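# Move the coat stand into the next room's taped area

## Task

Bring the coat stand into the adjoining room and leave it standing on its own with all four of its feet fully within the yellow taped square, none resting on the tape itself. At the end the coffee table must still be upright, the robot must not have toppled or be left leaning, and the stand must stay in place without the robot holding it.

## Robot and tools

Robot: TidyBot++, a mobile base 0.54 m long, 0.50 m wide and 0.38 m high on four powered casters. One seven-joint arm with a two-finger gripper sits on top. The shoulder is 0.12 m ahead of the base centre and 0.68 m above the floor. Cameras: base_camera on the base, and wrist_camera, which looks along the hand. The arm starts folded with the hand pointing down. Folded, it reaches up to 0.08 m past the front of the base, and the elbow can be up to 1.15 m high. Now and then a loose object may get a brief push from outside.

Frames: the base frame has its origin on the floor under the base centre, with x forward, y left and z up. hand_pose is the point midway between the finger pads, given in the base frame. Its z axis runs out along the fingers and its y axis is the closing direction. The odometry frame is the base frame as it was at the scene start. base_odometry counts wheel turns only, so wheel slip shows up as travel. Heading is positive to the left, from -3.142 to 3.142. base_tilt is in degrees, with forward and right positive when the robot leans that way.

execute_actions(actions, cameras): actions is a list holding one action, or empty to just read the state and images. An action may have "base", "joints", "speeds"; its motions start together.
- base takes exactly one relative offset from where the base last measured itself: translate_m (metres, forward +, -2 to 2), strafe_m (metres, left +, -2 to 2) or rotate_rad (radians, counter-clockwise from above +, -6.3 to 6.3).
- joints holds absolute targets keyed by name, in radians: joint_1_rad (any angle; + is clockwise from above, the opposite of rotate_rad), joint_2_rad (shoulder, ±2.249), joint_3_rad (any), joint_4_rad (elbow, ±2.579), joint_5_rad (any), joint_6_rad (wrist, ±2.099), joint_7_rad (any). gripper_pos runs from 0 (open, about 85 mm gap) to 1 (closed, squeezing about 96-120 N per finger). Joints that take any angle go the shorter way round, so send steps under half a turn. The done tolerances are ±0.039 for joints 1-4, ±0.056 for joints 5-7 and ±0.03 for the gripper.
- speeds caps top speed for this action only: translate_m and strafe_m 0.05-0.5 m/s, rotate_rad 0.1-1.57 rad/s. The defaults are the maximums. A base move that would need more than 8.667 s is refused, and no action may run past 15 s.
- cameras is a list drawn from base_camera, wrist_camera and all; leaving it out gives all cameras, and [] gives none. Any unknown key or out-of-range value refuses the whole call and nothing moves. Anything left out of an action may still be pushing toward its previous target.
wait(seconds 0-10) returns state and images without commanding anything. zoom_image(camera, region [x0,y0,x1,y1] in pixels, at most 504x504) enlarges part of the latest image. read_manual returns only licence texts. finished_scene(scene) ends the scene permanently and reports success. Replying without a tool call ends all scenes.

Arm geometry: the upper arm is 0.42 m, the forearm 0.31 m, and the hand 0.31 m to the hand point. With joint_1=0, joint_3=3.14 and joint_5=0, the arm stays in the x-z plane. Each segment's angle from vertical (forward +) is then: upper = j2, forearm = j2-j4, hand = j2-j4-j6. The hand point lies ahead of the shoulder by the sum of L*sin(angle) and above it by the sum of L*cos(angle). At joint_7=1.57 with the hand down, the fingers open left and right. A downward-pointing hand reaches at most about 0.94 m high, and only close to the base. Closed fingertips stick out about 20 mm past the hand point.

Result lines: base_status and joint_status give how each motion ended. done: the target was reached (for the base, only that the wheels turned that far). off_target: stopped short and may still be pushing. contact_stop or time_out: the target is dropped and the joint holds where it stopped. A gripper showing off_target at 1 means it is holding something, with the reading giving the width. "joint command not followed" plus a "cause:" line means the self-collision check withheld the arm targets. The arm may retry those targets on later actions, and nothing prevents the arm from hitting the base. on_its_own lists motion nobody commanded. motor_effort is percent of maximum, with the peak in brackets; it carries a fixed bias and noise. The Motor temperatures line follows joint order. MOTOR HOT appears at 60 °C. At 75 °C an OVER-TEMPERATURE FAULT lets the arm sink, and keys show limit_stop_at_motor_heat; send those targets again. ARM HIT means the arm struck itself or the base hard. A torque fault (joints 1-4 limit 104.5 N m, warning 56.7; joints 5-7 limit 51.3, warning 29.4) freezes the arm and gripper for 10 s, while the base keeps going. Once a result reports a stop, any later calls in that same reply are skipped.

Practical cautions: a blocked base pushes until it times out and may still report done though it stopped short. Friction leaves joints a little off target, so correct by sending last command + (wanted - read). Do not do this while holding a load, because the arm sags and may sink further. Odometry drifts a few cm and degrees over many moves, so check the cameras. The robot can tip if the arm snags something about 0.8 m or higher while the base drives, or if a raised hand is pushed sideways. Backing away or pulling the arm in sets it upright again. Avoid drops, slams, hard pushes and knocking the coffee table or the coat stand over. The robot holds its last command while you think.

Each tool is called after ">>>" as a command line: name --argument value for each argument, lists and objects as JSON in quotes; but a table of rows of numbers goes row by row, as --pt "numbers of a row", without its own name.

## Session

>>> execute_actions --actions '[{"joints":{"joint_2_rad":0,"joint_4_rad":-1.57,"joint_6_rad":0}}]'

Scene clock: 2.27 s.
Motor temperatures (°C, as the motors report them): [36 38 32 37 41 36 41]
base_odometry: x=+0.000 y=+0.000 heading=+0.000 (m, m, rad; odometry frame)
base_tilt: forward=+0.0 right=+0.6 (deg)
base_status: not commanded
joint_positions: joint_1_rad=+0.031 joint_2_rad=-0.025 joint_3_rad=+3.123 joint_4_rad=-1.590 joint_5_rad=+0.039 joint_6_rad=-0.033 joint_7_rad=+1.616 gripper_pos=+0.000
joint_status: all done
motor_effort: joint_1_rad=-1(1) joint_2_rad=-24(24) joint_3_rad=-1(0) joint_4_rad=+23(23) joint_5_rad=+0(0) joint_6_rad=+8(8) joint_7_rad=+0(0) (%)
hand_pose: x=+0.7337 y=-0.0061 z=+1.0962 quat_wxyz=(+0.034, +0.716, +0.025, +0.697) (m; base frame)
pictures: base_camera, wrist_camera
Images, in order (width x height): base_camera 644x364, wrist_camera 644x476.

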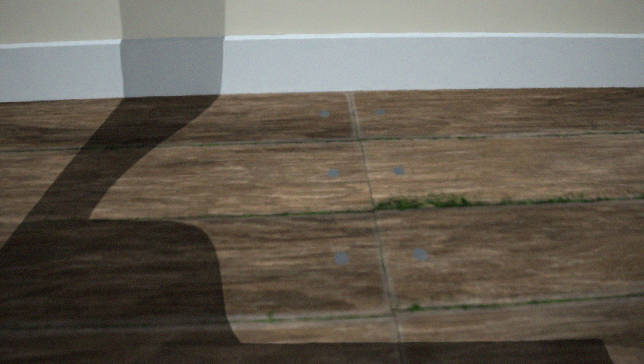

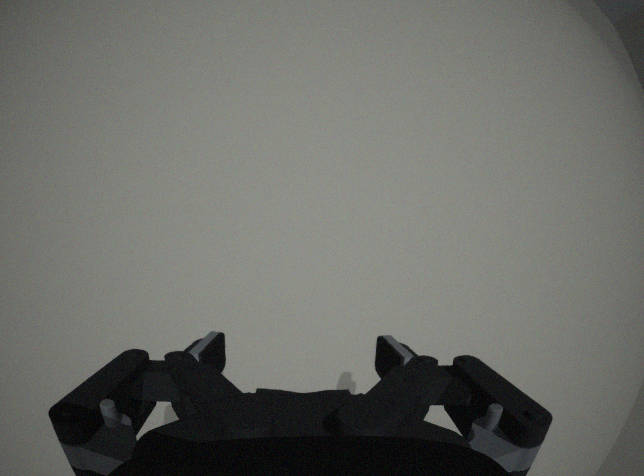

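Facing a wall. Back off and turn around.

>>> execute_actions --actions '[{"base":{"translate_m":-0.3}}]' --cameras '[]'

>>> execute_actions --actions '[{"base":{"rotate_rad":3.14}}]' --cameras '["wrist_camera"]'

Scene clock: 5.47 s.
Motor temperatures (°C, as the motors report them): [36 38 32 37 41 36 41]
base_odometry: x=-0.300 y=+0.000 heading=+0.000 (m, m, rad; odometry frame)
base_tilt: forward=+0.0 right=+0.7 (deg)
base_status: done
joint_positions: joint_1_rad=+0.031 joint_2_rad=-0.012 joint_3_rad=+3.123 joint_4_rad=-1.589 joint_5_rad=+0.039 joint_6_rad=-0.032 joint_7_rad=+1.616 gripper_pos=+0.000
joint_status: not commanded
motor_effort: joint_1_rad=-1(1) joint_2_rad=-24(27) joint_3_rad=+0(1) joint_4_rad=+23(24) joint_5_rad=+0(0) joint_6_rad=+8(9) joint_7_rad=+0(0) (%)
hand_pose: x=+0.7392 y=-0.0063 z=+1.0886 quat_wxyz=(+0.034, +0.720, +0.026, +0.693) (m; base frame)
pictures: none
No camera images: the call's "cameras" was empty. Leave "cameras" out to get every camera's image.

Scene clock: 8.80 s.
Motor temperatures (°C, as the motors report them): [36 38 32 37 41 36 41]
base_odometry: x=-0.300 y=+0.000 heading=+3.139 (m, m, rad; odometry frame)
base_tilt: forward=+0.0 right=+0.7 (deg)
base_status: done
joint_positions: joint_1_rad=+0.029 joint_2_rad=-0.005 joint_3_rad=+3.123 joint_4_rad=-1.589 joint_5_rad=+0.039 joint_6_rad=-0.032 joint_7_rad=+1.616 gripper_pos=+0.000
joint_status: not commanded
motor_effort: joint_1_rad=-1(4) joint_2_rad=-25(29) joint_3_rad=-1(4) joint_4_rad=+23(23) joint_5_rad=+0(0) joint_6_rad=+8(8) joint_7_rad=+0(0) (%)
hand_pose: x=+0.7421 y=-0.0051 z=+1.0843 quat_wxyz=(+0.033, +0.722, +0.026, +0.690) (m; base frame)
pictures: wrist_camera
Images, in order (width x height): wrist_camera 644x476.

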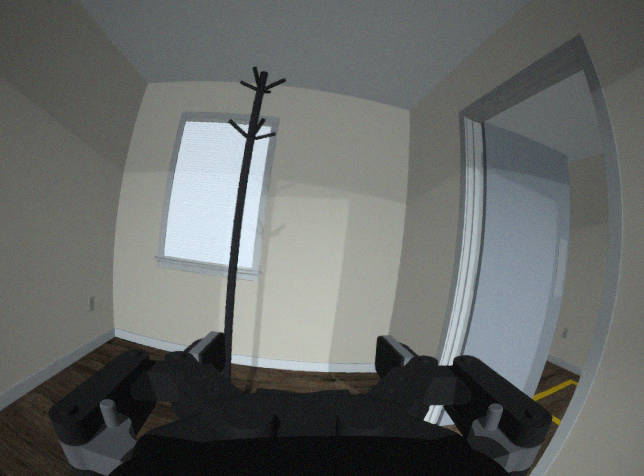

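>>> execute_actions --actions '[{"base":{"rotate_rad":0.22}}]' --cameras '[]'

>>> execute_actions --actions '[{"base":{"translate_m":0.4}}]'

Scene clock: 11.57 s.
Motor temperatures (°C, as the motors report them): [36 38 32 37 41 36 41]
base_odometry: x=-0.300 y=+0.000 heading=-2.924 (m, m, rad; odometry frame)
base_tilt: forward=+0.0 right=+0.6 (deg)
base_status: done
joint_positions: joint_1_rad=+0.025 joint_2_rad=-0.005 joint_3_rad=+3.121 joint_4_rad=-1.589 joint_5_rad=+0.039 joint_6_rad=-0.032 joint_7_rad=+1.616 gripper_pos=+0.000
joint_status: not commanded
motor_effort: joint_1_rad=-1(4) joint_2_rad=-25(25) joint_3_rad=-1(4) joint_4_rad=+23(23) joint_5_rad=+0(0) joint_6_rad=+8(8) joint_7_rad=+0(0) (%)
hand_pose: x=+0.7421 y=-0.0019 z=+1.0843 quat_wxyz=(+0.031, +0.722, +0.028, +0.690) (m; base frame)
pictures: none
No camera images: the call's "cameras" was empty. Leave "cameras" out to get every camera's image.

Scene clock: 13.73 s.
Motor temperatures (°C, as the motors report them): [36 38 32 37 41 36 41]
base_odometry: x=-0.691 y=-0.086 heading=-2.924 (m, m, rad; odometry frame)
base_tilt: forward=+0.0 right=+0.7 (deg)
base_status: done
joint_positions: joint_1_rad=+0.025 joint_2_rad=+0.001 joint_3_rad=+3.121 joint_4_rad=-1.588 joint_5_rad=+0.039 joint_6_rad=-0.031 joint_7_rad=+1.616 gripper_pos=+0.000
joint_status: not commanded
motor_effort: joint_1_rad=-1(1) joint_2_rad=-26(30) joint_3_rad=-1(0) joint_4_rad=+23(24) joint_5_rad=+0(0) joint_6_rad=+8(9) joint_7_rad=+0(0) (%)
hand_pose: x=+0.7444 y=-0.0019 z=+1.0812 quat_wxyz=(+0.031, +0.724, +0.028, +0.689) (m; base frame)
pictures: base_camera, wrist_camera
Images, in order (width x height): base_camera 644x364, wrist_camera 644x476.

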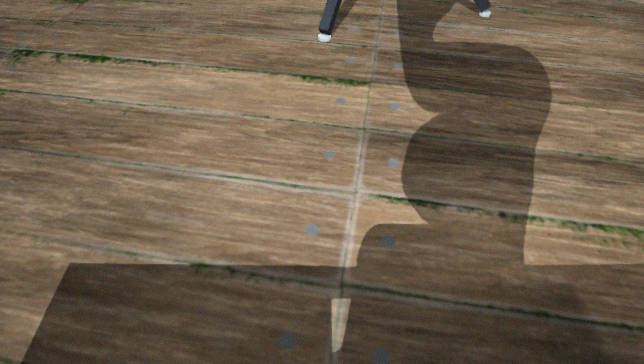

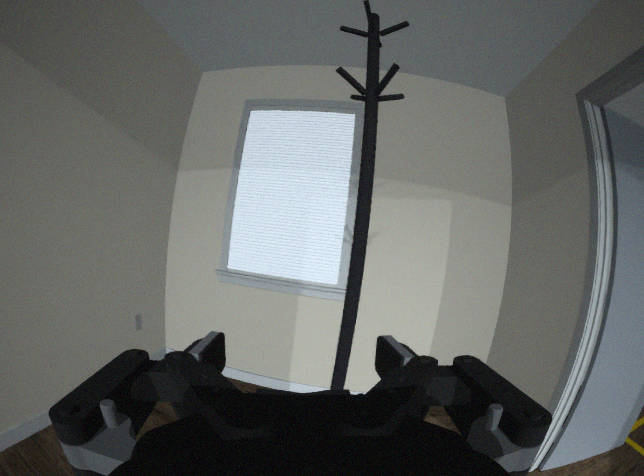

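Overshot the aim; turn slightly right and advance.

>>> execute_actions --actions '[{"base":{"rotate_rad":-0.12}}]' --cameras '[]'

>>> execute_actions --actions '[{"base":{"translate_m":0.3}}]'

Scene clock: 16.00 s.
Motor temperatures (°C, as the motors report them): [36 38 32 37 41 36 41]
base_odometry: x=-0.691 y=-0.086 heading=-3.044 (m, m, rad; odometry frame)
base_tilt: forward=+0.0 right=+0.6 (deg)
base_status: done
joint_positions: joint_1_rad=+0.034 joint_2_rad=+0.001 joint_3_rad=+3.123 joint_4_rad=-1.588 joint_5_rad=+0.039 joint_6_rad=-0.031 joint_7_rad=+1.616 gripper_pos=+0.000
joint_status: not commanded
motor_effort: joint_1_rad=-1(2) joint_2_rad=-25(26) joint_3_rad=-1(2) joint_4_rad=+23(24) joint_5_rad=+1(0) joint_6_rad=+8(8) joint_7_rad=+0(0) (%)
hand_pose: x=+0.7444 y=-0.0088 z=+1.0812 quat_wxyz=(+0.035, +0.724, +0.024, +0.688) (m; base frame)
pictures: none
No camera images: the call's "cameras" was empty. Leave "cameras" out to get every camera's image.

Scene clock: 17.93 s.
Motor temperatures (°C, as the motors report them): [36 38 32 37 41 36 41]
base_odometry: x=-0.990 y=-0.115 heading=-3.044 (m, m, rad; odometry frame)
base_tilt: forward=+0.0 right=+0.7 (deg)
base_status: done
joint_positions: joint_1_rad=+0.034 joint_2_rad=+0.004 joint_3_rad=+3.123 joint_4_rad=-1.588 joint_5_rad=+0.039 joint_6_rad=-0.031 joint_7_rad=+1.616 gripper_pos=+0.000
joint_status: not commanded
motor_effort: joint_1_rad=-1(1) joint_2_rad=-25(30) joint_3_rad=+0(1) joint_4_rad=+23(24) joint_5_rad=+1(0) joint_6_rad=+8(9) joint_7_rad=+0(1) (%)
hand_pose: x=+0.7457 y=-0.0088 z=+1.0797 quat_wxyz=(+0.035, +0.725, +0.024, +0.688) (m; base frame)
pictures: base_camera, wrist_camera
Images, in order (width x height): base_camera 644x364, wrist_camera 644x476.

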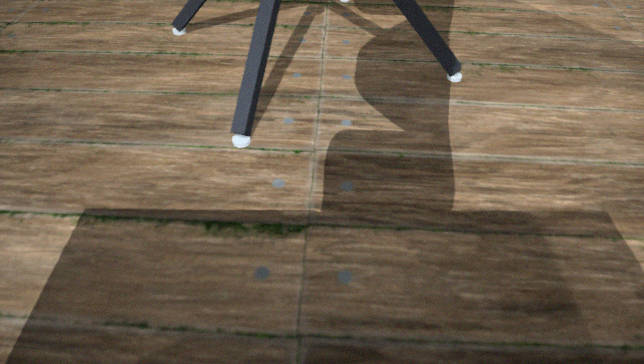

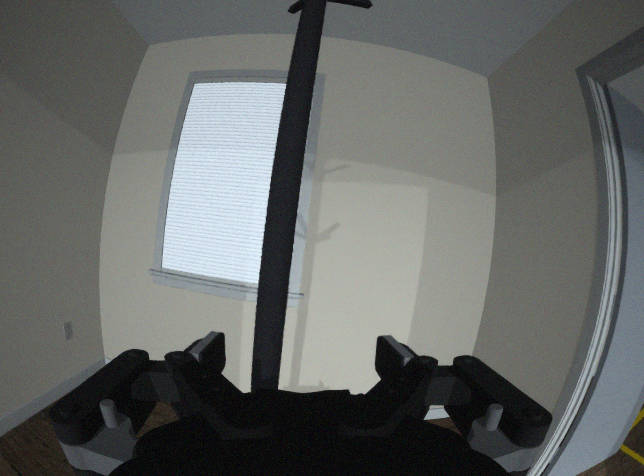

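The pole is between the fingers, slightly left. Advance, then grip.

>>> execute_actions --actions '[{"base":{"translate_m":0.2}}]' --cameras '["wrist_camera"]'

Scene clock: 20.47 s.
Motor temperatures (°C, as the motors report them): [36 38 32 37 41 36 41]
base_odometry: x=-1.189 y=-0.135 heading=-3.045 (m, m, rad; odometry frame)
base_tilt: forward=+0.0 right=+0.7 (deg)
base_status: done
joint_positions: joint_1_rad=+0.026 joint_2_rad=-0.004 joint_3_rad=+3.122 joint_4_rad=-1.587 joint_5_rad=+0.039 joint_6_rad=-0.030 joint_7_rad=+1.616 gripper_pos=+0.000
joint_status: not commanded
motor_effort: joint_1_rad=+2(5) joint_2_rad=-21(30) joint_3_rad=+2(5) joint_4_rad=+24(25) joint_5_rad=+1(0) joint_6_rad=+9(9) joint_7_rad=+0(0) (%)
hand_pose: x=+0.7426 y=-0.0028 z=+1.0855 quat_wxyz=(+0.032, +0.721, +0.028, +0.691) (m; base frame)
pictures: wrist_camera
Images, in order (width x height): wrist_camera 644x476.

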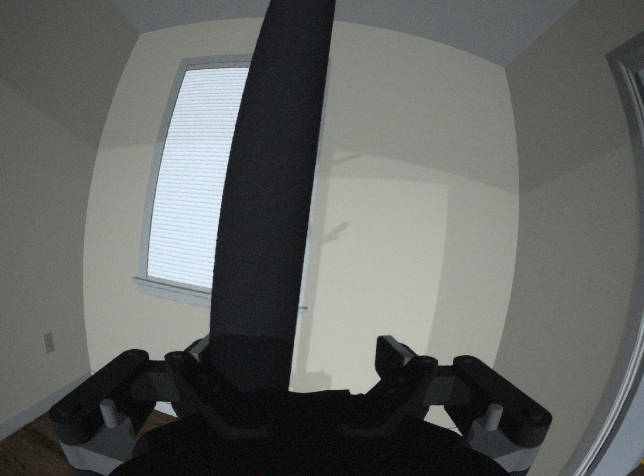

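>>> execute_actions --actions '[{"joints":{"gripper_pos":1}}]' --cameras '[]'

>>> execute_actions --actions '[{"joints":{"joint_2_rad":-0.12,"joint_4_rad":-1.1,"joint_6_rad":-0.15}}]'

Scene clock: 34.77 s.
Motor temperatures (°C, as the motors report them): [36 38 32 37 41 36 41]
base_odometry: x=-1.189 y=-0.135 heading=-3.045 (m, m, rad; odometry frame)
base_tilt: forward=+0.0 right=+0.7 (deg)
base_status: not commanded
joint_positions: joint_1_rad=+0.024 joint_2_rad=-0.004 joint_3_rad=+3.116 joint_4_rad=-1.587 joint_5_rad=+0.016 joint_6_rad=-0.030 joint_7_rad=+1.598 gripper_pos=+0.652
joint_status: gripper_pos off_target (ended at +0.652, target +1.000)
motor_effort: joint_1_rad=-2(5) joint_2_rad=-27(30) joint_3_rad=-2(5) joint_4_rad=+26(31) joint_5_rad=+8(8) joint_6_rad=+10(14) joint_7_rad=+9(10) (%)
hand_pose: x=+0.7425 y=+0.0023 z=+1.0853 quat_wxyz=(+0.015, +0.722, +0.016, +0.692) (m; base frame)
pictures: none
No camera images: the call's "cameras" was empty. Leave "cameras" out to get every camera's image.

Scene clock: 36.60 s.
Motor temperatures (°C, as the motors report them): [36 38 32 37 41 36 41]
base_odometry: x=-1.189 y=-0.135 heading=-3.045 (m, m, rad; odometry frame)
base_tilt: forward=+0.1 right=+0.7 (deg)
base_status: not commanded
joint_positions: joint_1_rad=+0.027 joint_2_rad=+0.055 joint_3_rad=+3.116 joint_4_rad=-1.285 joint_5_rad=+0.016 joint_6_rad=-0.257 joint_7_rad=+1.598 gripper_pos=+0.659
joint_status: joint_2_rad off_target (ended at +0.055, target -0.120); joint_4_rad off_target (ended at -1.285, target -1.100); joint_6_rad off_target (ended at -0.257, target -0.150)
motor_effort: joint_1_rad=-1(5) joint_2_rad=-61(66) joint_3_rad=-1(5) joint_4_rad=+55(58) joint_5_rad=+1(8) joint_6_rad=+28(30) joint_7_rad=+1(9) (%)
hand_pose: x=+0.7591 y=-0.0012 z=+1.1655 quat_wxyz=(+0.016, +0.716, +0.013, +0.697) (m; base frame)
pictures: base_camera, wrist_camera
Images, in order (width x height): base_camera 644x364, wrist_camera 644x476.

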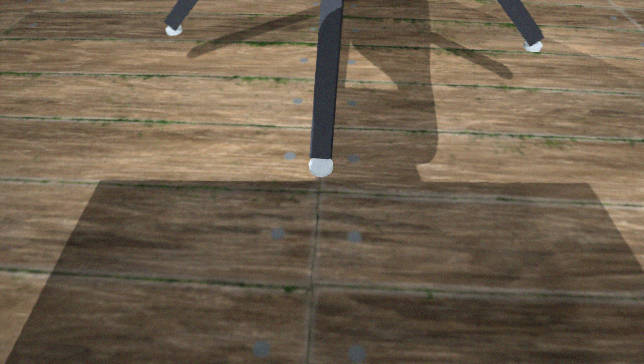

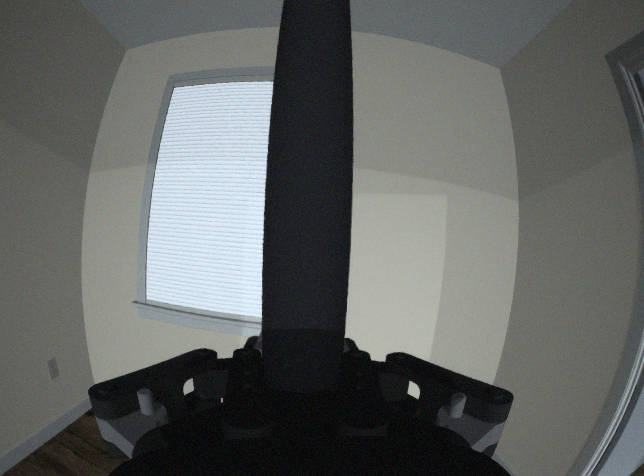

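>>> execute_actions --actions '[{"base":{"strafe_m":0.5},"speeds":{"strafe_m":0.25}}]' --cameras '[]'

>>> execute_actions --actions '[{"base":{"rotate_rad":-1.3},"speeds":{"rotate_rad":0.4}}]'

Scene clock: 42.93 s.
Motor temperatures (°C, as the motors report them): [36 38 32 37 41 36 41]
base_odometry: x=-1.141 y=-0.633 heading=-3.045 (m, m, rad; odometry frame)
base_tilt: forward=+0.1 right=+0.7 (deg)
base_status: done
joint_positions: joint_1_rad=+0.026 joint_2_rad=+0.055 joint_3_rad=+3.119 joint_4_rad=-1.285 joint_5_rad=+0.016 joint_6_rad=-0.261 joint_7_rad=+1.598 gripper_pos=+0.660
joint_status: not commanded
motor_effort: joint_1_rad=-1(5) joint_2_rad=-60(61) joint_3_rad=-1(5) joint_4_rad=+54(55) joint_5_rad=+1(4) joint_6_rad=+28(29) joint_7_rad=+1(4) (%)
hand_pose: x=+0.7591 y=-0.0029 z=+1.1643 quat_wxyz=(+0.017, +0.718, +0.012, +0.696) (m; base frame)
pictures: none
No camera images: the call's "cameras" was empty. Leave "cameras" out to get every camera's image.

Scene clock: 47.17 s.
Motor temperatures (°C, as the motors report them): [36 38 32 37 41 36 41]
base_odometry: x=-1.141 y=-0.633 heading=+1.939 (m, m, rad; odometry frame)
base_tilt: forward=+0.1 right=+0.7 (deg)
base_status: done
joint_positions: joint_1_rad=+0.033 joint_2_rad=+0.055 joint_3_rad=+3.129 joint_4_rad=-1.285 joint_5_rad=+0.017 joint_6_rad=-0.261 joint_7_rad=+1.598 gripper_pos=+0.660
joint_status: not commanded
motor_effort: joint_1_rad=-1(5) joint_2_rad=-60(62) joint_3_rad=-1(6) joint_4_rad=+54(56) joint_5_rad=+1(5) joint_6_rad=+29(30) joint_7_rad=+2(5) (%)
hand_pose: x=+0.7591 y=-0.0133 z=+1.1642 quat_wxyz=(+0.023, +0.718, +0.007, +0.696) (m; base frame)
pictures: base_camera, wrist_camera
Images, in order (width x height): base_camera 644x364, wrist_camera 644x476.

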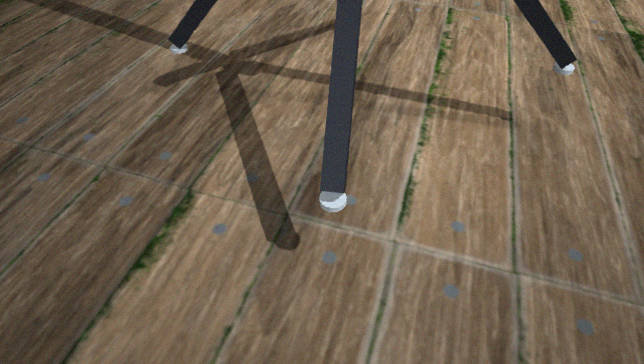

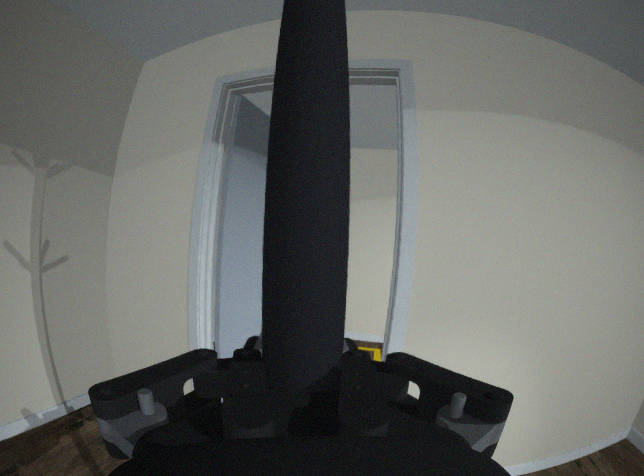

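Aimed through the door at the tape.

>>> execute_actions --actions '[{"base":{"translate_m":1.2},"speeds":{"translate_m":0.25}}]'

Scene clock: 54.13 s.
Motor temperatures (°C, as the motors report them): [36 39 32 37 41 36 41]
base_odometry: x=-1.571 y=+0.488 heading=+1.938 (m, m, rad; odometry frame)
base_tilt: forward=+0.1 right=+0.6 (deg)
base_status: done
joint_positions: joint_1_rad=+0.033 joint_2_rad=+0.055 joint_3_rad=+3.129 joint_4_rad=-1.285 joint_5_rad=+0.017 joint_6_rad=-0.264 joint_7_rad=+1.598 gripper_pos=+0.661
joint_status: not commanded
motor_effort: joint_1_rad=-1(1) joint_2_rad=-59(66) joint_3_rad=-1(1) joint_4_rad=+54(57) joint_5_rad=+1(3) joint_6_rad=+28(30) joint_7_rad=+1(3) (%)
hand_pose: x=+0.7592 y=-0.0132 z=+1.1631 quat_wxyz=(+0.023, +0.719, +0.007, +0.695) (m; base frame)
pictures: base_camera, wrist_camera
Images, in order (width x height): base_camera 644x364, wrist_camera 644x476.

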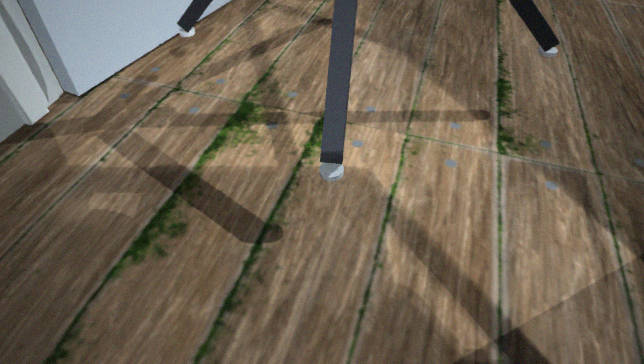

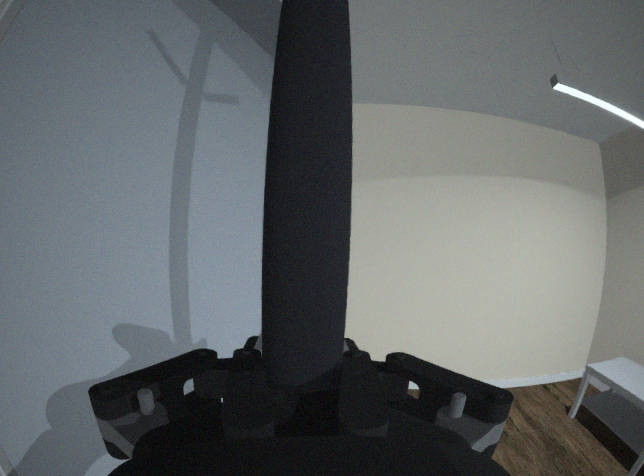

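The left foot is near the door, so I'll shift right before continuing.

>>> execute_actions --actions '[{"base":{"strafe_m":-0.15},"speeds":{"strafe_m":0.2}}]' --cameras '[]'

>>> execute_actions --actions '[{"base":{"translate_m":0.6},"speeds":{"translate_m":0.25}}]' --cameras '["base_camera"]'

Scene clock: 57.57 s.
Motor temperatures (°C, as the motors report them): [36 39 32 38 41 36 41]
base_odometry: x=-1.431 y=+0.542 heading=+1.938 (m, m, rad; odometry frame)
base_tilt: forward=+0.0 right=+0.7 (deg)
base_status: done
joint_positions: joint_1_rad=+0.032 joint_2_rad=+0.055 joint_3_rad=+3.127 joint_4_rad=-1.285 joint_5_rad=+0.017 joint_6_rad=-0.264 joint_7_rad=+1.598 gripper_pos=+0.661
joint_status: not commanded
motor_effort: joint_1_rad=-2(3) joint_2_rad=-60(63) joint_3_rad=-1(5) joint_4_rad=+54(56) joint_5_rad=+0(4) joint_6_rad=+29(29) joint_7_rad=+1(4) (%)
hand_pose: x=+0.7592 y=-0.0113 z=+1.1631 quat_wxyz=(+0.022, +0.719, +0.008, +0.695) (m; base frame)
pictures: none
No camera images: the call's "cameras" was empty. Leave "cameras" out to get every camera's image.

Scene clock: 63.43 s.
Motor temperatures (°C, as the motors report them): [36 39 32 38 41 36 41]
TORQUE WARNING: joint_2_rad reached its warning level (56.7 N m).
base_odometry: x=-1.467 y=+0.638 heading=+1.926 (m, m, rad; odometry frame)
base_tilt: forward=+0.0 right=+0.6 (deg)
base_status: translate_m time_out (by the wheels' count: +0.103 of +0.600)
joint_positions: joint_1_rad=+0.034 joint_2_rad=+0.064 joint_3_rad=+3.122 joint_4_rad=-1.281 joint_5_rad=+0.017 joint_6_rad=-0.273 joint_7_rad=+1.598 gripper_pos=+0.665
joint_status: not commanded
motor_effort: joint_1_rad=+0(9) joint_2_rad=-60(84) joint_3_rad=+0(8) joint_4_rad=+54(60) joint_5_rad=+2(4) joint_6_rad=+29(32) joint_7_rad=+2(5) (%)
hand_pose: x=+0.7628 y=-0.0100 z=+1.1578 quat_wxyz=(+0.021, +0.723, +0.008, +0.690) (m; base frame)
pictures: base_camera
Images, in order (width x height): base_camera 644x364.

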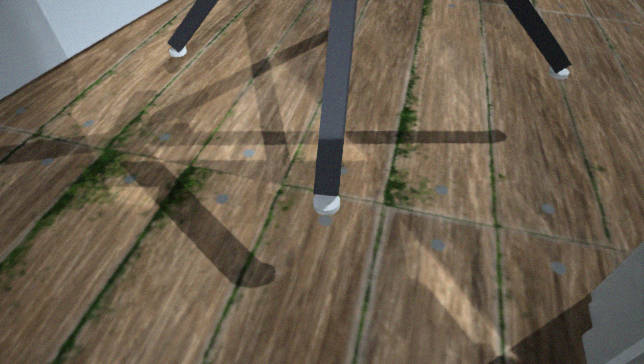

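The base's right side caught the door jamb. Shift back left a little and go on.

>>> execute_actions --actions '[{"base":{"strafe_m":0.08},"speeds":{"strafe_m":0.2}}]' --cameras '[]'

>>> execute_actions --actions '[{"base":{"translate_m":0.5},"speeds":{"translate_m":0.2}}]'

Scene clock: 66.67 s.
Motor temperatures (°C, as the motors report them): [36 39 32 38 41 36 41]
base_odometry: x=-1.542 y=+0.610 heading=+1.926 (m, m, rad; odometry frame)
base_tilt: forward=+0.0 right=+0.6 (deg)
base_status: done
joint_positions: joint_1_rad=+0.027 joint_2_rad=+0.064 joint_3_rad=+3.115 joint_4_rad=-1.281 joint_5_rad=+0.017 joint_6_rad=-0.273 joint_7_rad=+1.598 gripper_pos=+0.665
joint_status: not commanded
motor_effort: joint_1_rad=+0(4) joint_2_rad=-61(64) joint_3_rad=+1(4) joint_4_rad=+55(58) joint_5_rad=+3(6) joint_6_rad=+30(31) joint_7_rad=+3(5) (%)
hand_pose: x=+0.7627 y=-0.0013 z=+1.1578 quat_wxyz=(+0.016, +0.723, +0.013, +0.690) (m; base frame)
pictures: none
No camera images: the call's "cameras" was empty. Leave "cameras" out to get every camera's image.

Scene clock: 69.97 s.
Motor temperatures (°C, as the motors report them): [36 39 32 38 41 36 41]
base_odometry: x=-1.717 y=+1.079 heading=+1.927 (m, m, rad; odometry frame)
base_tilt: forward=+0.0 right=+0.6 (deg)
base_status: done
joint_positions: joint_1_rad=+0.027 joint_2_rad=+0.055 joint_3_rad=+3.115 joint_4_rad=-1.281 joint_5_rad=+0.019 joint_6_rad=-0.274 joint_7_rad=+1.598 gripper_pos=+0.667
joint_status: not commanded
motor_effort: joint_1_rad=-1(2) joint_2_rad=-60(66) joint_3_rad=-2(3) joint_4_rad=+54(57) joint_5_rad=-1(3) joint_6_rad=+28(31) joint_7_rad=-2(3) (%)
hand_pose: x=+0.7588 y=-0.0015 z=+1.1629 quat_wxyz=(+0.017, +0.721, +0.014, +0.693) (m; base frame)
pictures: base_camera, wrist_camera
Images, in order (width x height): base_camera 644x364, wrist_camera 644x476.

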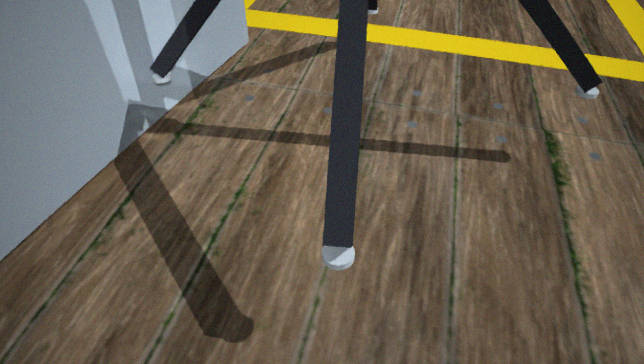

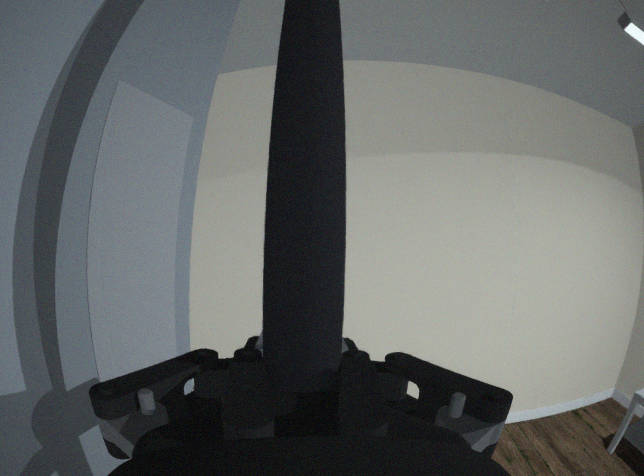

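The base is through the doorway now. Move right to clear the door leaf, then forward.

>>> execute_actions --actions '[{"base":{"strafe_m":-0.15},"speeds":{"strafe_m":0.2}}]' --cameras '[]'

>>> execute_actions --actions '[{"base":{"translate_m":0.55},"speeds":{"translate_m":0.2}}]' --cameras '["base_camera"]'

Scene clock: 74.67 s.
Motor temperatures (°C, as the motors report them): [36 40 32 38 41 36 41]
base_odometry: x=-1.647 y=+1.105 heading=+1.938 (m, m, rad; odometry frame)
base_tilt: forward=+0.0 right=+0.7 (deg)
base_status: strafe_m time_out (by the wheels' count: -0.075 of -0.150)
joint_positions: joint_1_rad=+0.035 joint_2_rad=+0.055 joint_3_rad=+3.134 joint_4_rad=-1.279 joint_5_rad=+0.020 joint_6_rad=-0.276 joint_7_rad=+1.598 gripper_pos=+0.670
joint_status: not commanded
motor_effort: joint_1_rad=-1(15) joint_2_rad=-58(67) joint_3_rad=-1(13) joint_4_rad=+53(61) joint_5_rad=+1(4) joint_6_rad=+28(32) joint_7_rad=+0(4) (%)
hand_pose: x=+0.7586 y=-0.0179 z=+1.1630 quat_wxyz=(+0.027, +0.721, +0.005, +0.692) (m; base frame)
pictures: none
No camera images: the call's "cameras" was empty. Leave "cameras" out to get every camera's image.

not run: a stop came earlier in this reply.

The base was still in the doorway and its side touched the jamb. Drive forward only.

>>> execute_actions --actions '[{"base":{"translate_m":0.55},"speeds":{"translate_m":0.2}}]' --cameras '["base_camera"]'

Scene clock: 80.30 s.
Motor temperatures (°C, as the motors report them): [36 40 32 38 41 36 41]
base_odometry: x=-1.844 y=+1.619 heading=+1.938 (m, m, rad; odometry frame)
base_tilt: forward=+0.1 right=+0.6 (deg)
base_status: done
joint_positions: joint_1_rad=+0.033 joint_2_rad=+0.055 joint_3_rad=+3.134 joint_4_rad=-1.279 joint_5_rad=+0.020 joint_6_rad=-0.276 joint_7_rad=+1.598 gripper_pos=+0.671
joint_status: not commanded
motor_effort: joint_1_rad=+1(6) joint_2_rad=-59(66) joint_3_rad=+1(5) joint_4_rad=+54(57) joint_5_rad=+2(6) joint_6_rad=+28(31) joint_7_rad=+2(6) (%)
hand_pose: x=+0.7587 y=-0.0168 z=+1.1628 quat_wxyz=(+0.027, +0.721, +0.005, +0.692) (m; base frame)
pictures: base_camera
Images, in order (width x height): base_camera 644x364.

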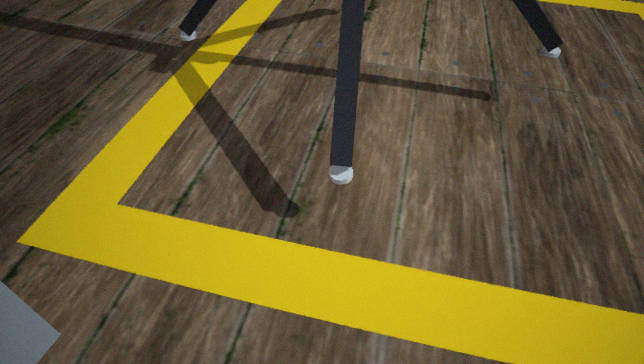

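The left foot is over the tape. Strafe right.

>>> execute_actions --actions '[{"base":{"strafe_m":-0.15},"speeds":{"strafe_m":0.2}}]' --cameras '["base_camera"]'

Scene clock: 83.40 s.
Motor temperatures (°C, as the motors report them): [36 40 32 39 41 36 41]
base_odometry: x=-1.704 y=+1.673 heading=+1.938 (m, m, rad; odometry frame)
base_tilt: forward=+0.0 right=+0.7 (deg)
base_status: done
joint_positions: joint_1_rad=+0.032 joint_2_rad=+0.055 joint_3_rad=+3.128 joint_4_rad=-1.279 joint_5_rad=+0.020 joint_6_rad=-0.276 joint_7_rad=+1.598 gripper_pos=+0.672
joint_status: not commanded
motor_effort: joint_1_rad=-2(3) joint_2_rad=-60(62) joint_3_rad=-2(4) joint_4_rad=+55(56) joint_5_rad=+1(4) joint_6_rad=+29(29) joint_7_rad=+0(4) (%)
hand_pose: x=+0.7588 y=-0.0125 z=+1.1628 quat_wxyz=(+0.024, +0.721, +0.008, +0.692) (m; base frame)
pictures: base_camera
Images, in order (width x height): base_camera 644x364.

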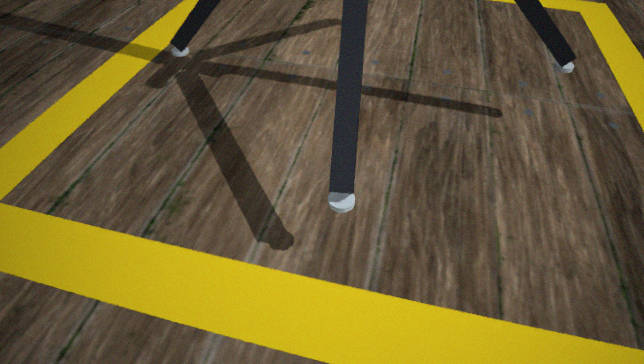

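The feet sit diagonally across the square, so the side feet are tight against the tape. I'll turn the base to square up the feet, then re-centre.

>>> execute_actions --actions '[{"base":{"rotate_rad":-0.6},"speeds":{"rotate_rad":0.3}}]' --cameras '[]'

>>> execute_actions --actions '[{"base":{"strafe_m":0.43},"speeds":{"strafe_m":0.2}}]'

Scene clock: 89.23 s.
Motor temperatures (°C, as the motors report them): [36 40 32 39 41 36 41]
base_odometry: x=-1.704 y=+1.673 heading=+1.339 (m, m, rad; odometry frame)
base_tilt: forward=+0.0 right=+0.6 (deg)
base_status: done
joint_positions: joint_1_rad=+0.034 joint_2_rad=+0.055 joint_3_rad=+3.128 joint_4_rad=-1.279 joint_5_rad=+0.020 joint_6_rad=-0.276 joint_7_rad=+1.598 gripper_pos=+0.672
joint_status: not commanded
motor_effort: joint_1_rad=-1(4) joint_2_rad=-60(63) joint_3_rad=-1(4) joint_4_rad=+54(57) joint_5_rad=+0(5) joint_6_rad=+29(30) joint_7_rad=+0(5) (%)
hand_pose: x=+0.7587 y=-0.0138 z=+1.1628 quat_wxyz=(+0.025, +0.721, +0.007, +0.692) (m; base frame)
pictures: none
No camera images: the call's "cameras" was empty. Leave "cameras" out to get every camera's image.

Scene clock: 92.30 s.
Motor temperatures (°C, as the motors report them): [36 40 32 39 41 36 41]
base_odometry: x=-2.123 y=+1.772 heading=+1.338 (m, m, rad; odometry frame)
base_tilt: forward=+0.1 right=+0.7 (deg)
base_status: done
joint_positions: joint_1_rad=+0.029 joint_2_rad=+0.055 joint_3_rad=+3.125 joint_4_rad=-1.279 joint_5_rad=+0.020 joint_6_rad=-0.277 joint_7_rad=+1.598 gripper_pos=+0.672
joint_status: not commanded
motor_effort: joint_1_rad=+0(4) joint_2_rad=-60(64) joint_3_rad=+0(4) joint_4_rad=+54(57) joint_5_rad=+2(4) joint_6_rad=+29(31) joint_7_rad=+2(4) (%)
hand_pose: x=+0.7587 y=-0.0088 z=+1.1628 quat_wxyz=(+0.022, +0.721, +0.010, +0.692) (m; base frame)
pictures: base_camera, wrist_camera
Images, in order (width x height): base_camera 644x364, wrist_camera 644x476.

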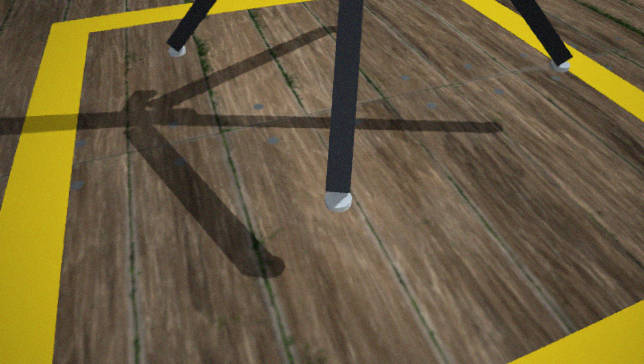

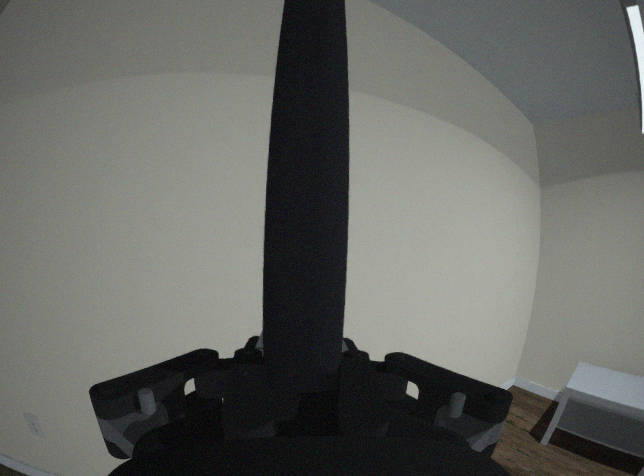

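The right foot is now over the tape, and there's room on the left and near side. Move left and back a little.

>>> execute_actions --actions '[{"base":{"strafe_m":0.12},"speeds":{"strafe_m":0.2}}]' --cameras '["base_camera"]'

Scene clock: 95.83 s.
Motor temperatures (°C, as the motors report them): [36 41 32 39 41 37 41]
base_odometry: x=-2.238 y=+1.804 heading=+1.337 (m, m, rad; odometry frame)
base_tilt: forward=+0.1 right=+0.7 (deg)
base_status: done
joint_positions: joint_1_rad=+0.028 joint_2_rad=+0.055 joint_3_rad=+3.110 joint_4_rad=-1.278 joint_5_rad=+0.020 joint_6_rad=-0.278 joint_7_rad=+1.598 gripper_pos=+0.672
joint_status: not commanded
motor_effort: joint_1_rad=-2(8) joint_2_rad=-60(67) joint_3_rad=-2(7) joint_4_rad=+55(60) joint_5_rad=-1(6) joint_6_rad=+29(32) joint_7_rad=-1(7) (%)
hand_pose: x=+0.7583 y=+0.0007 z=+1.1636 quat_wxyz=(+0.016, +0.721, +0.015, +0.693) (m; base frame)
pictures: base_camera
Images, in order (width x height): base_camera 644x364.

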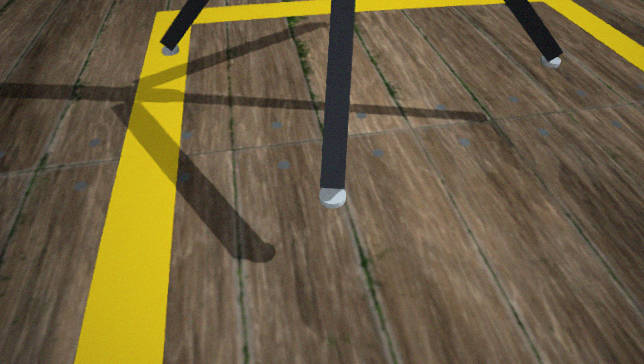

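That went too far left, and the stand is also too far forward. Back up and nudge right.

>>> execute_actions --actions '[{"base":{"translate_m":-0.25},"speeds":{"translate_m":0.2}}]' --cameras '[]'

>>> execute_actions --actions '[{"base":{"strafe_m":-0.06},"speeds":{"strafe_m":0.2}}]' --cameras '["base_camera"]'

Scene clock: 101.57 s.
Motor temperatures (°C, as the motors report them): [36 41 32 39 41 37 41]
base_odometry: x=-2.287 y=+1.560 heading=+1.341 (m, m, rad; odometry frame)
base_tilt: forward=+0.1 right=+0.7 (deg)
base_status: translate_m time_out (by the wheels' count: -0.249 of -0.250)
joint_positions: joint_1_rad=+0.037 joint_2_rad=+0.052 joint_3_rad=+3.125 joint_4_rad=-1.278 joint_5_rad=+0.020 joint_6_rad=-0.278 joint_7_rad=+1.598 gripper_pos=+0.672
joint_status: not commanded
motor_effort: joint_1_rad=-1(9) joint_2_rad=-59(66) joint_3_rad=-1(8) joint_4_rad=+54(59) joint_5_rad=+1(5) joint_6_rad=+29(31) joint_7_rad=+1(6) (%)
hand_pose: x=+0.7570 y=-0.0136 z=+1.1653 quat_wxyz=(+0.025, +0.720, +0.007, +0.693) (m; base frame)
pictures: none
No camera images: the call's "cameras" was empty. Leave "cameras" out to get every camera's image.

not run: a stop came earlier in this reply.

>>> execute_actions --actions '[{"base":{"strafe_m":-0.06},"speeds":{"strafe_m":0.2}}]' --cameras '["base_camera"]'

Scene clock: 103.90 s.
Motor temperatures (°C, as the motors report them): [36 41 32 39 41 37 41]
base_odometry: x=-2.229 y=+1.546 heading=+1.341 (m, m, rad; odometry frame)
base_tilt: forward=+0.1 right=+0.7 (deg)
base_status: done
joint_positions: joint_1_rad=+0.035 joint_2_rad=+0.052 joint_3_rad=+3.130 joint_4_rad=-1.278 joint_5_rad=+0.020 joint_6_rad=-0.278 joint_7_rad=+1.598 gripper_pos=+0.672
joint_status: not commanded
motor_effort: joint_1_rad=-1(4) joint_2_rad=-59(65) joint_3_rad=-1(6) joint_4_rad=+54(57) joint_5_rad=+0(5) joint_6_rad=+29(31) joint_7_rad=+0(5) (%)
hand_pose: x=+0.7570 y=-0.0161 z=+1.1653 quat_wxyz=(+0.026, +0.720, +0.006, +0.693) (m; base frame)
pictures: base_camera
Images, in order (width x height): base_camera 644x364.

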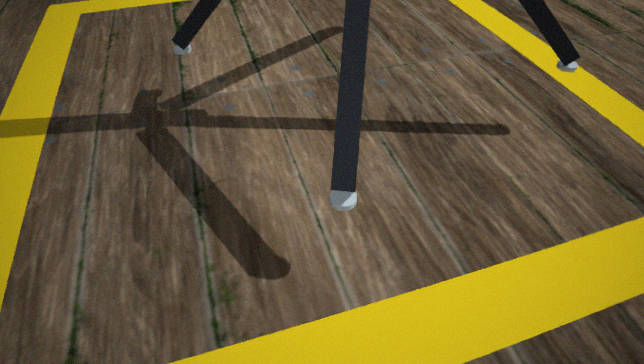

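The right foot is close to the tape again, with space on the left. Nudge left 5 cm, then set down.

>>> execute_actions --actions '[{"base":{"strafe_m":0.05},"speeds":{"strafe_m":0.2}}]' --cameras '[]'

>>> execute_actions --actions '[{"joints":{"joint_2_rad":-0.03,"joint_4_rad":-1.25,"joint_6_rad":-0.2}}]' --cameras '["base_camera"]'

Scene clock: 107.60 s.
Motor temperatures (°C, as the motors report them): [36 41 32 39 41 37 41]
base_odometry: x=-2.278 y=+1.558 heading=+1.341 (m, m, rad; odometry frame)
base_tilt: forward=+0.1 right=+0.7 (deg)
base_status: done
joint_positions: joint_1_rad=+0.027 joint_2_rad=+0.052 joint_3_rad=+3.120 joint_4_rad=-1.278 joint_5_rad=+0.020 joint_6_rad=-0.278 joint_7_rad=+1.598 gripper_pos=+0.672
joint_status: not commanded
motor_effort: joint_1_rad=+0(7) joint_2_rad=-61(64) joint_3_rad=+0(6) joint_4_rad=+55(56) joint_5_rad=+2(4) joint_6_rad=+30(30) joint_7_rad=+3(5) (%)
hand_pose: x=+0.7571 y=-0.0040 z=+1.1653 quat_wxyz=(+0.019, +0.720, +0.013, +0.693) (m; base frame)
pictures: none
No camera images: the call's "cameras" was empty. Leave "cameras" out to get every camera's image.

Scene clock: 108.70 s.
Motor temperatures (°C, as the motors report them): [36 41 32 39 41 37 41]
base_odometry: x=-2.278 y=+1.558 heading=+1.341 (m, m, rad; odometry frame)
base_tilt: forward=+0.0 right=+0.6 (deg)
base_status: not commanded
joint_positions: joint_1_rad=+0.037 joint_2_rad=+0.085 joint_3_rad=+3.122 joint_4_rad=-1.367 joint_5_rad=+0.020 joint_6_rad=-0.282 joint_7_rad=+1.598 gripper_pos=+0.673
joint_status: joint_2_rad off_target (ended at +0.085, target -0.030); joint_4_rad off_target (ended at -1.367, target -1.250); joint_6_rad off_target (ended at -0.282, target -0.200)
motor_effort: joint_1_rad=-3(6) joint_2_rad=-51(62) joint_3_rad=-3(6) joint_4_rad=+45(55) joint_5_rad=+2(4) joint_6_rad=+22(29) joint_7_rad=+3(4) (%)
hand_pose: x=+0.7736 y=-0.0123 z=+1.0882 quat_wxyz=(+0.022, +0.762, +0.009, +0.647) (m; base frame)
pictures: base_camera
Images, in order (width x height): base_camera 644x364.

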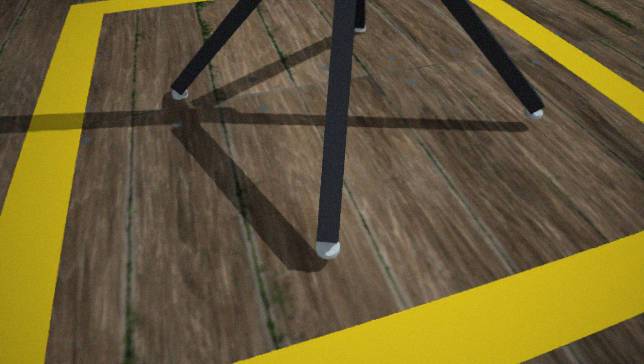

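The stand is down with all four feet inside. Release and back away.

>>> execute_actions --actions '[{"joints":{"gripper_pos":0}}]' --cameras '[]'

>>> execute_actions --actions '[{"base":{"translate_m":-0.35},"speeds":{"translate_m":0.2}}]' --cameras '[]'

>>> execute_actions --actions '[{"base":{"translate_m":-0.35},"joints":{"joint_2_rad":0.3,"joint_4_rad":-1.57,"joint_6_rad":-0.3},"speeds":{"translate_m":0.25}}]' --cameras '["wrist_camera"]'

Scene clock: 112.93 s.
Motor temperatures (°C, as the motors report them): [36 41 32 39 41 37 41]
base_odometry: x=-2.277 y=+1.558 heading=+1.341 (m, m, rad; odometry frame)
base_tilt: forward=+0.0 right=+0.7 (deg)
base_status: not commanded
joint_positions: joint_1_rad=+0.045 joint_2_rad=-0.040 joint_3_rad=+3.132 joint_4_rad=-1.257 joint_5_rad=+0.020 joint_6_rad=-0.231 joint_7_rad=+1.598 gripper_pos=+0.000
joint_status: all done
on_its_own: joint_2_rad moved -0.125 to your old target -0.030; joint_4_rad moved +0.110 to your old target -1.250
motor_effort: joint_1_rad=-3(8) joint_2_rad=-22(51) joint_3_rad=-3(7) joint_4_rad=+22(45) joint_5_rad=+0(2) joint_6_rad=+8(21) joint_7_rad=+0(3) (%)
hand_pose: x=+0.7053 y=-0.0206 z=+1.2498 quat_wxyz=(+0.032, +0.662, +0.002, +0.749) (m; base frame)
pictures: none
No camera images: the call's "cameras" was empty. Leave "cameras" out to get every camera's image.

Scene clock: 117.60 s.
Motor temperatures (°C, as the motors report them): [36 41 32 39 41 37 41]
base_odometry: x=-2.339 y=+1.215 heading=+1.345 (m, m, rad; odometry frame)
base_tilt: forward=+0.0 right=+0.7 (deg)
base_status: translate_m time_out (by the wheels' count: -0.348 of -0.350)
joint_positions: joint_1_rad=+0.034 joint_2_rad=-0.038 joint_3_rad=+3.130 joint_4_rad=-1.256 joint_5_rad=+0.020 joint_6_rad=-0.228 joint_7_rad=+1.598 gripper_pos=+0.000
joint_status: not commanded
motor_effort: joint_1_rad=+0(6) joint_2_rad=-23(27) joint_3_rad=+0(6) joint_4_rad=+22(24) joint_5_rad=+0(0) joint_6_rad=+8(9) joint_7_rad=+0(0) (%)
hand_pose: x=+0.7065 y=-0.0131 z=+1.2497 quat_wxyz=(+0.027, +0.662, +0.006, +0.749) (m; base frame)
pictures: none
No camera images: the call's "cameras" was empty. Leave "cameras" out to get every camera's image.

not run: a stop came earlier in this reply.

>>> execute_actions --actions '[{"joints":{"joint_2_rad":0.3,"joint_4_rad":-1.57,"joint_6_rad":-0.3}}]'

Scene clock: 120.83 s.
Motor temperatures (°C, as the motors report them): [36 41 32 39 41 37 41]
base_odometry: x=-2.339 y=+1.215 heading=+1.345 (m, m, rad; odometry frame)
base_tilt: forward=+0.0 right=+0.7 (deg)
base_status: not commanded
joint_positions: joint_1_rad=+0.034 joint_2_rad=+0.308 joint_3_rad=+3.130 joint_4_rad=-1.570 joint_5_rad=+0.020 joint_6_rad=-0.273 joint_7_rad=+1.598 gripper_pos=+0.000
joint_status: all done
motor_effort: joint_1_rad=+0(1) joint_2_rad=-36(43) joint_3_rad=-1(1) joint_4_rad=+21(25) joint_5_rad=+0(0) joint_6_rad=+7(8) joint_7_rad=+0(0) (%)
hand_pose: x=+0.8061 y=-0.0167 z=+0.8171 quat_wxyz=(+0.017, +0.880, +0.008, +0.475) (m; base frame)
pictures: base_camera, wrist_camera
Images, in order (width x height): base_camera 644x364, wrist_camera 644x476.

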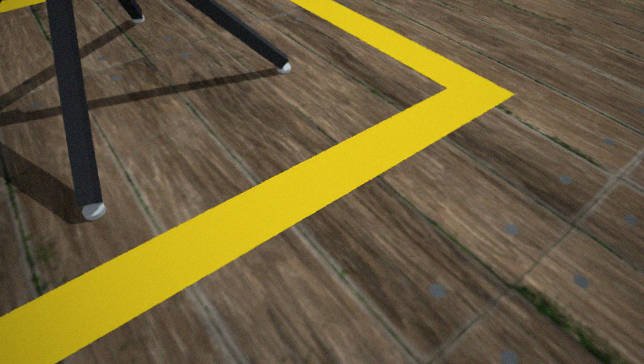

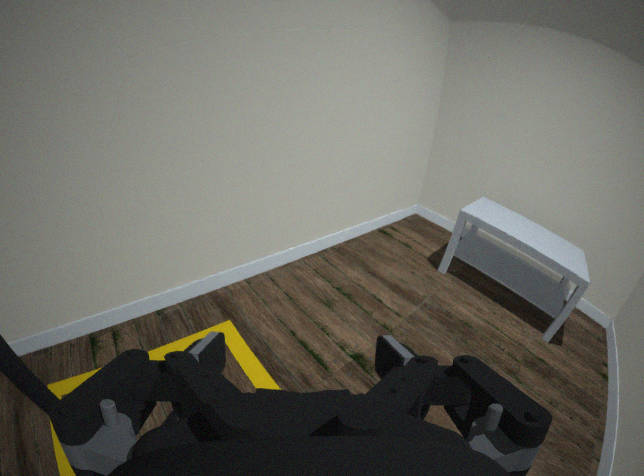

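The table is upright. The base drifted while backing, so I'll turn to get a clear look at the stand.

>>> execute_actions --actions '[{"base":{"rotate_rad":0.5},"speeds":{"rotate_rad":0.4}}]'

Scene clock: 124.63 s.
Motor temperatures (°C, as the motors report them): [36 41 32 39 41 37 41]
base_odometry: x=-2.339 y=+1.215 heading=+1.845 (m, m, rad; odometry frame)
base_tilt: forward=+0.0 right=+0.6 (deg)
base_status: done
joint_positions: joint_1_rad=+0.027 joint_2_rad=+0.307 joint_3_rad=+3.126 joint_4_rad=-1.571 joint_5_rad=+0.021 joint_6_rad=-0.277 joint_7_rad=+1.598 gripper_pos=+0.000
joint_status: not commanded
motor_effort: joint_1_rad=-1(9) joint_2_rad=-35(39) joint_3_rad=-1(9) joint_4_rad=+21(25) joint_5_rad=+0(2) joint_6_rad=+7(10) joint_7_rad=+0(1) (%)
hand_pose: x=+0.8053 y=-0.0095 z=+0.8163 quat_wxyz=(+0.015, +0.881, +0.013, +0.473) (m; base frame)
pictures: base_camera, wrist_camera
Images, in order (width x height): base_camera 644x364, wrist_camera 644x476.

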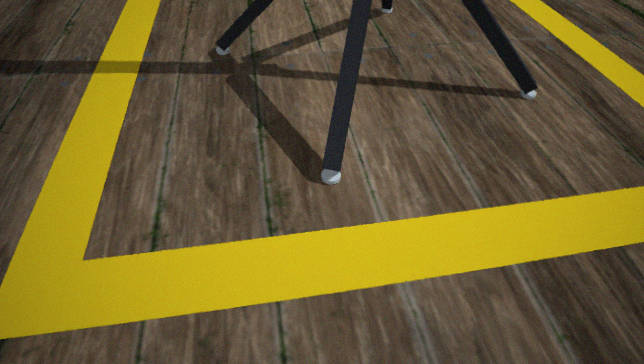

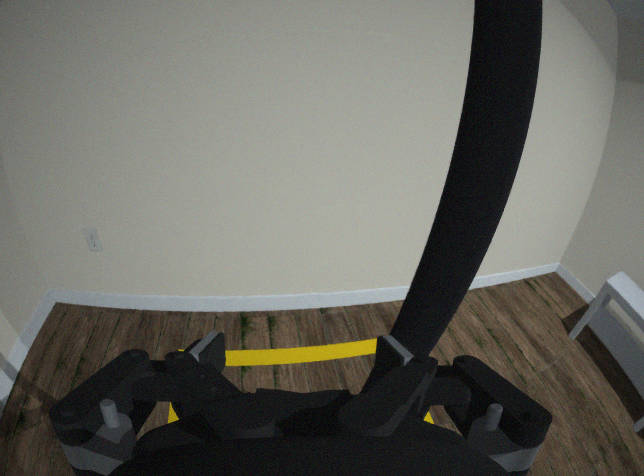

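All four feet are on the floor inside the tape, but the hand is right next to the pole. I'll fold the arm away so nothing touches it.

>>> execute_actions --actions '[{"joints":{"joint_2_rad":-0.35,"joint_4_rad":-2.5,"joint_6_rad":-0.85}}]'

Scene clock: 128.50 s.
Motor temperatures (°C, as the motors report them): [36 41 32 39 41 36 41]
base_odometry: x=-2.339 y=+1.215 heading=+1.845 (m, m, rad; odometry frame)
base_tilt: forward=+0.0 right=+0.7 (deg)
base_status: not commanded
joint_positions: joint_1_rad=+0.027 joint_2_rad=-0.330 joint_3_rad=+3.126 joint_4_rad=-2.481 joint_5_rad=+0.021 joint_6_rad=-0.817 joint_7_rad=+1.598 gripper_pos=+0.000
joint_status: all done
motor_effort: joint_1_rad=-1(1) joint_2_rad=-4(36) joint_3_rad=+0(1) joint_4_rad=+15(21) joint_5_rad=+0(0) joint_6_rad=+1(8) joint_7_rad=+0(0) (%)
hand_pose: x=+0.2992 y=-0.0060 z=+0.6009 quat_wxyz=(+0.012, +0.996, +0.014, +0.087) (m; base frame)
pictures: base_camera, wrist_camera
Images, in order (width x height): base_camera 644x364, wrist_camera 644x476.

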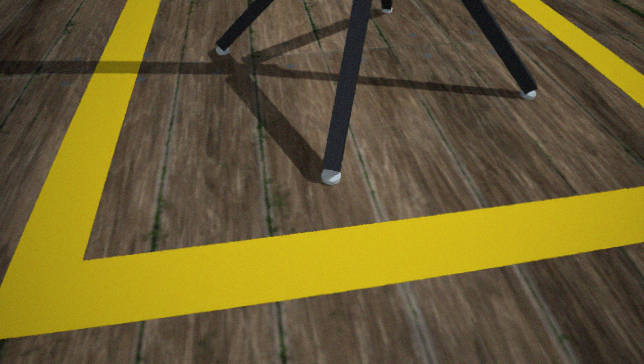

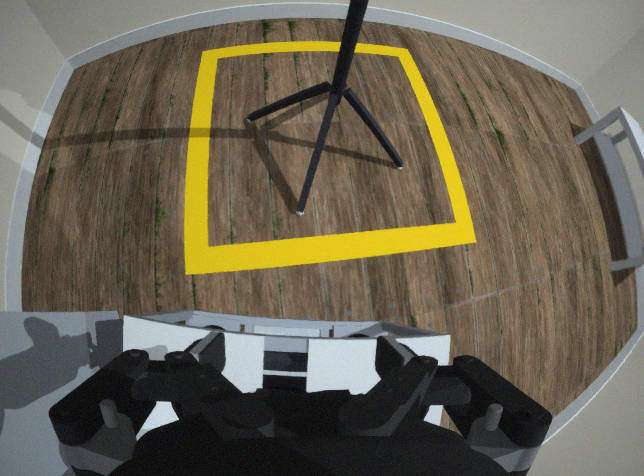

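The top-down view shows the stand standing by itself with all four feet clear of the tape, and the table is upright.

>>> finished_scene --scene 2

The scene is finished: the task was done.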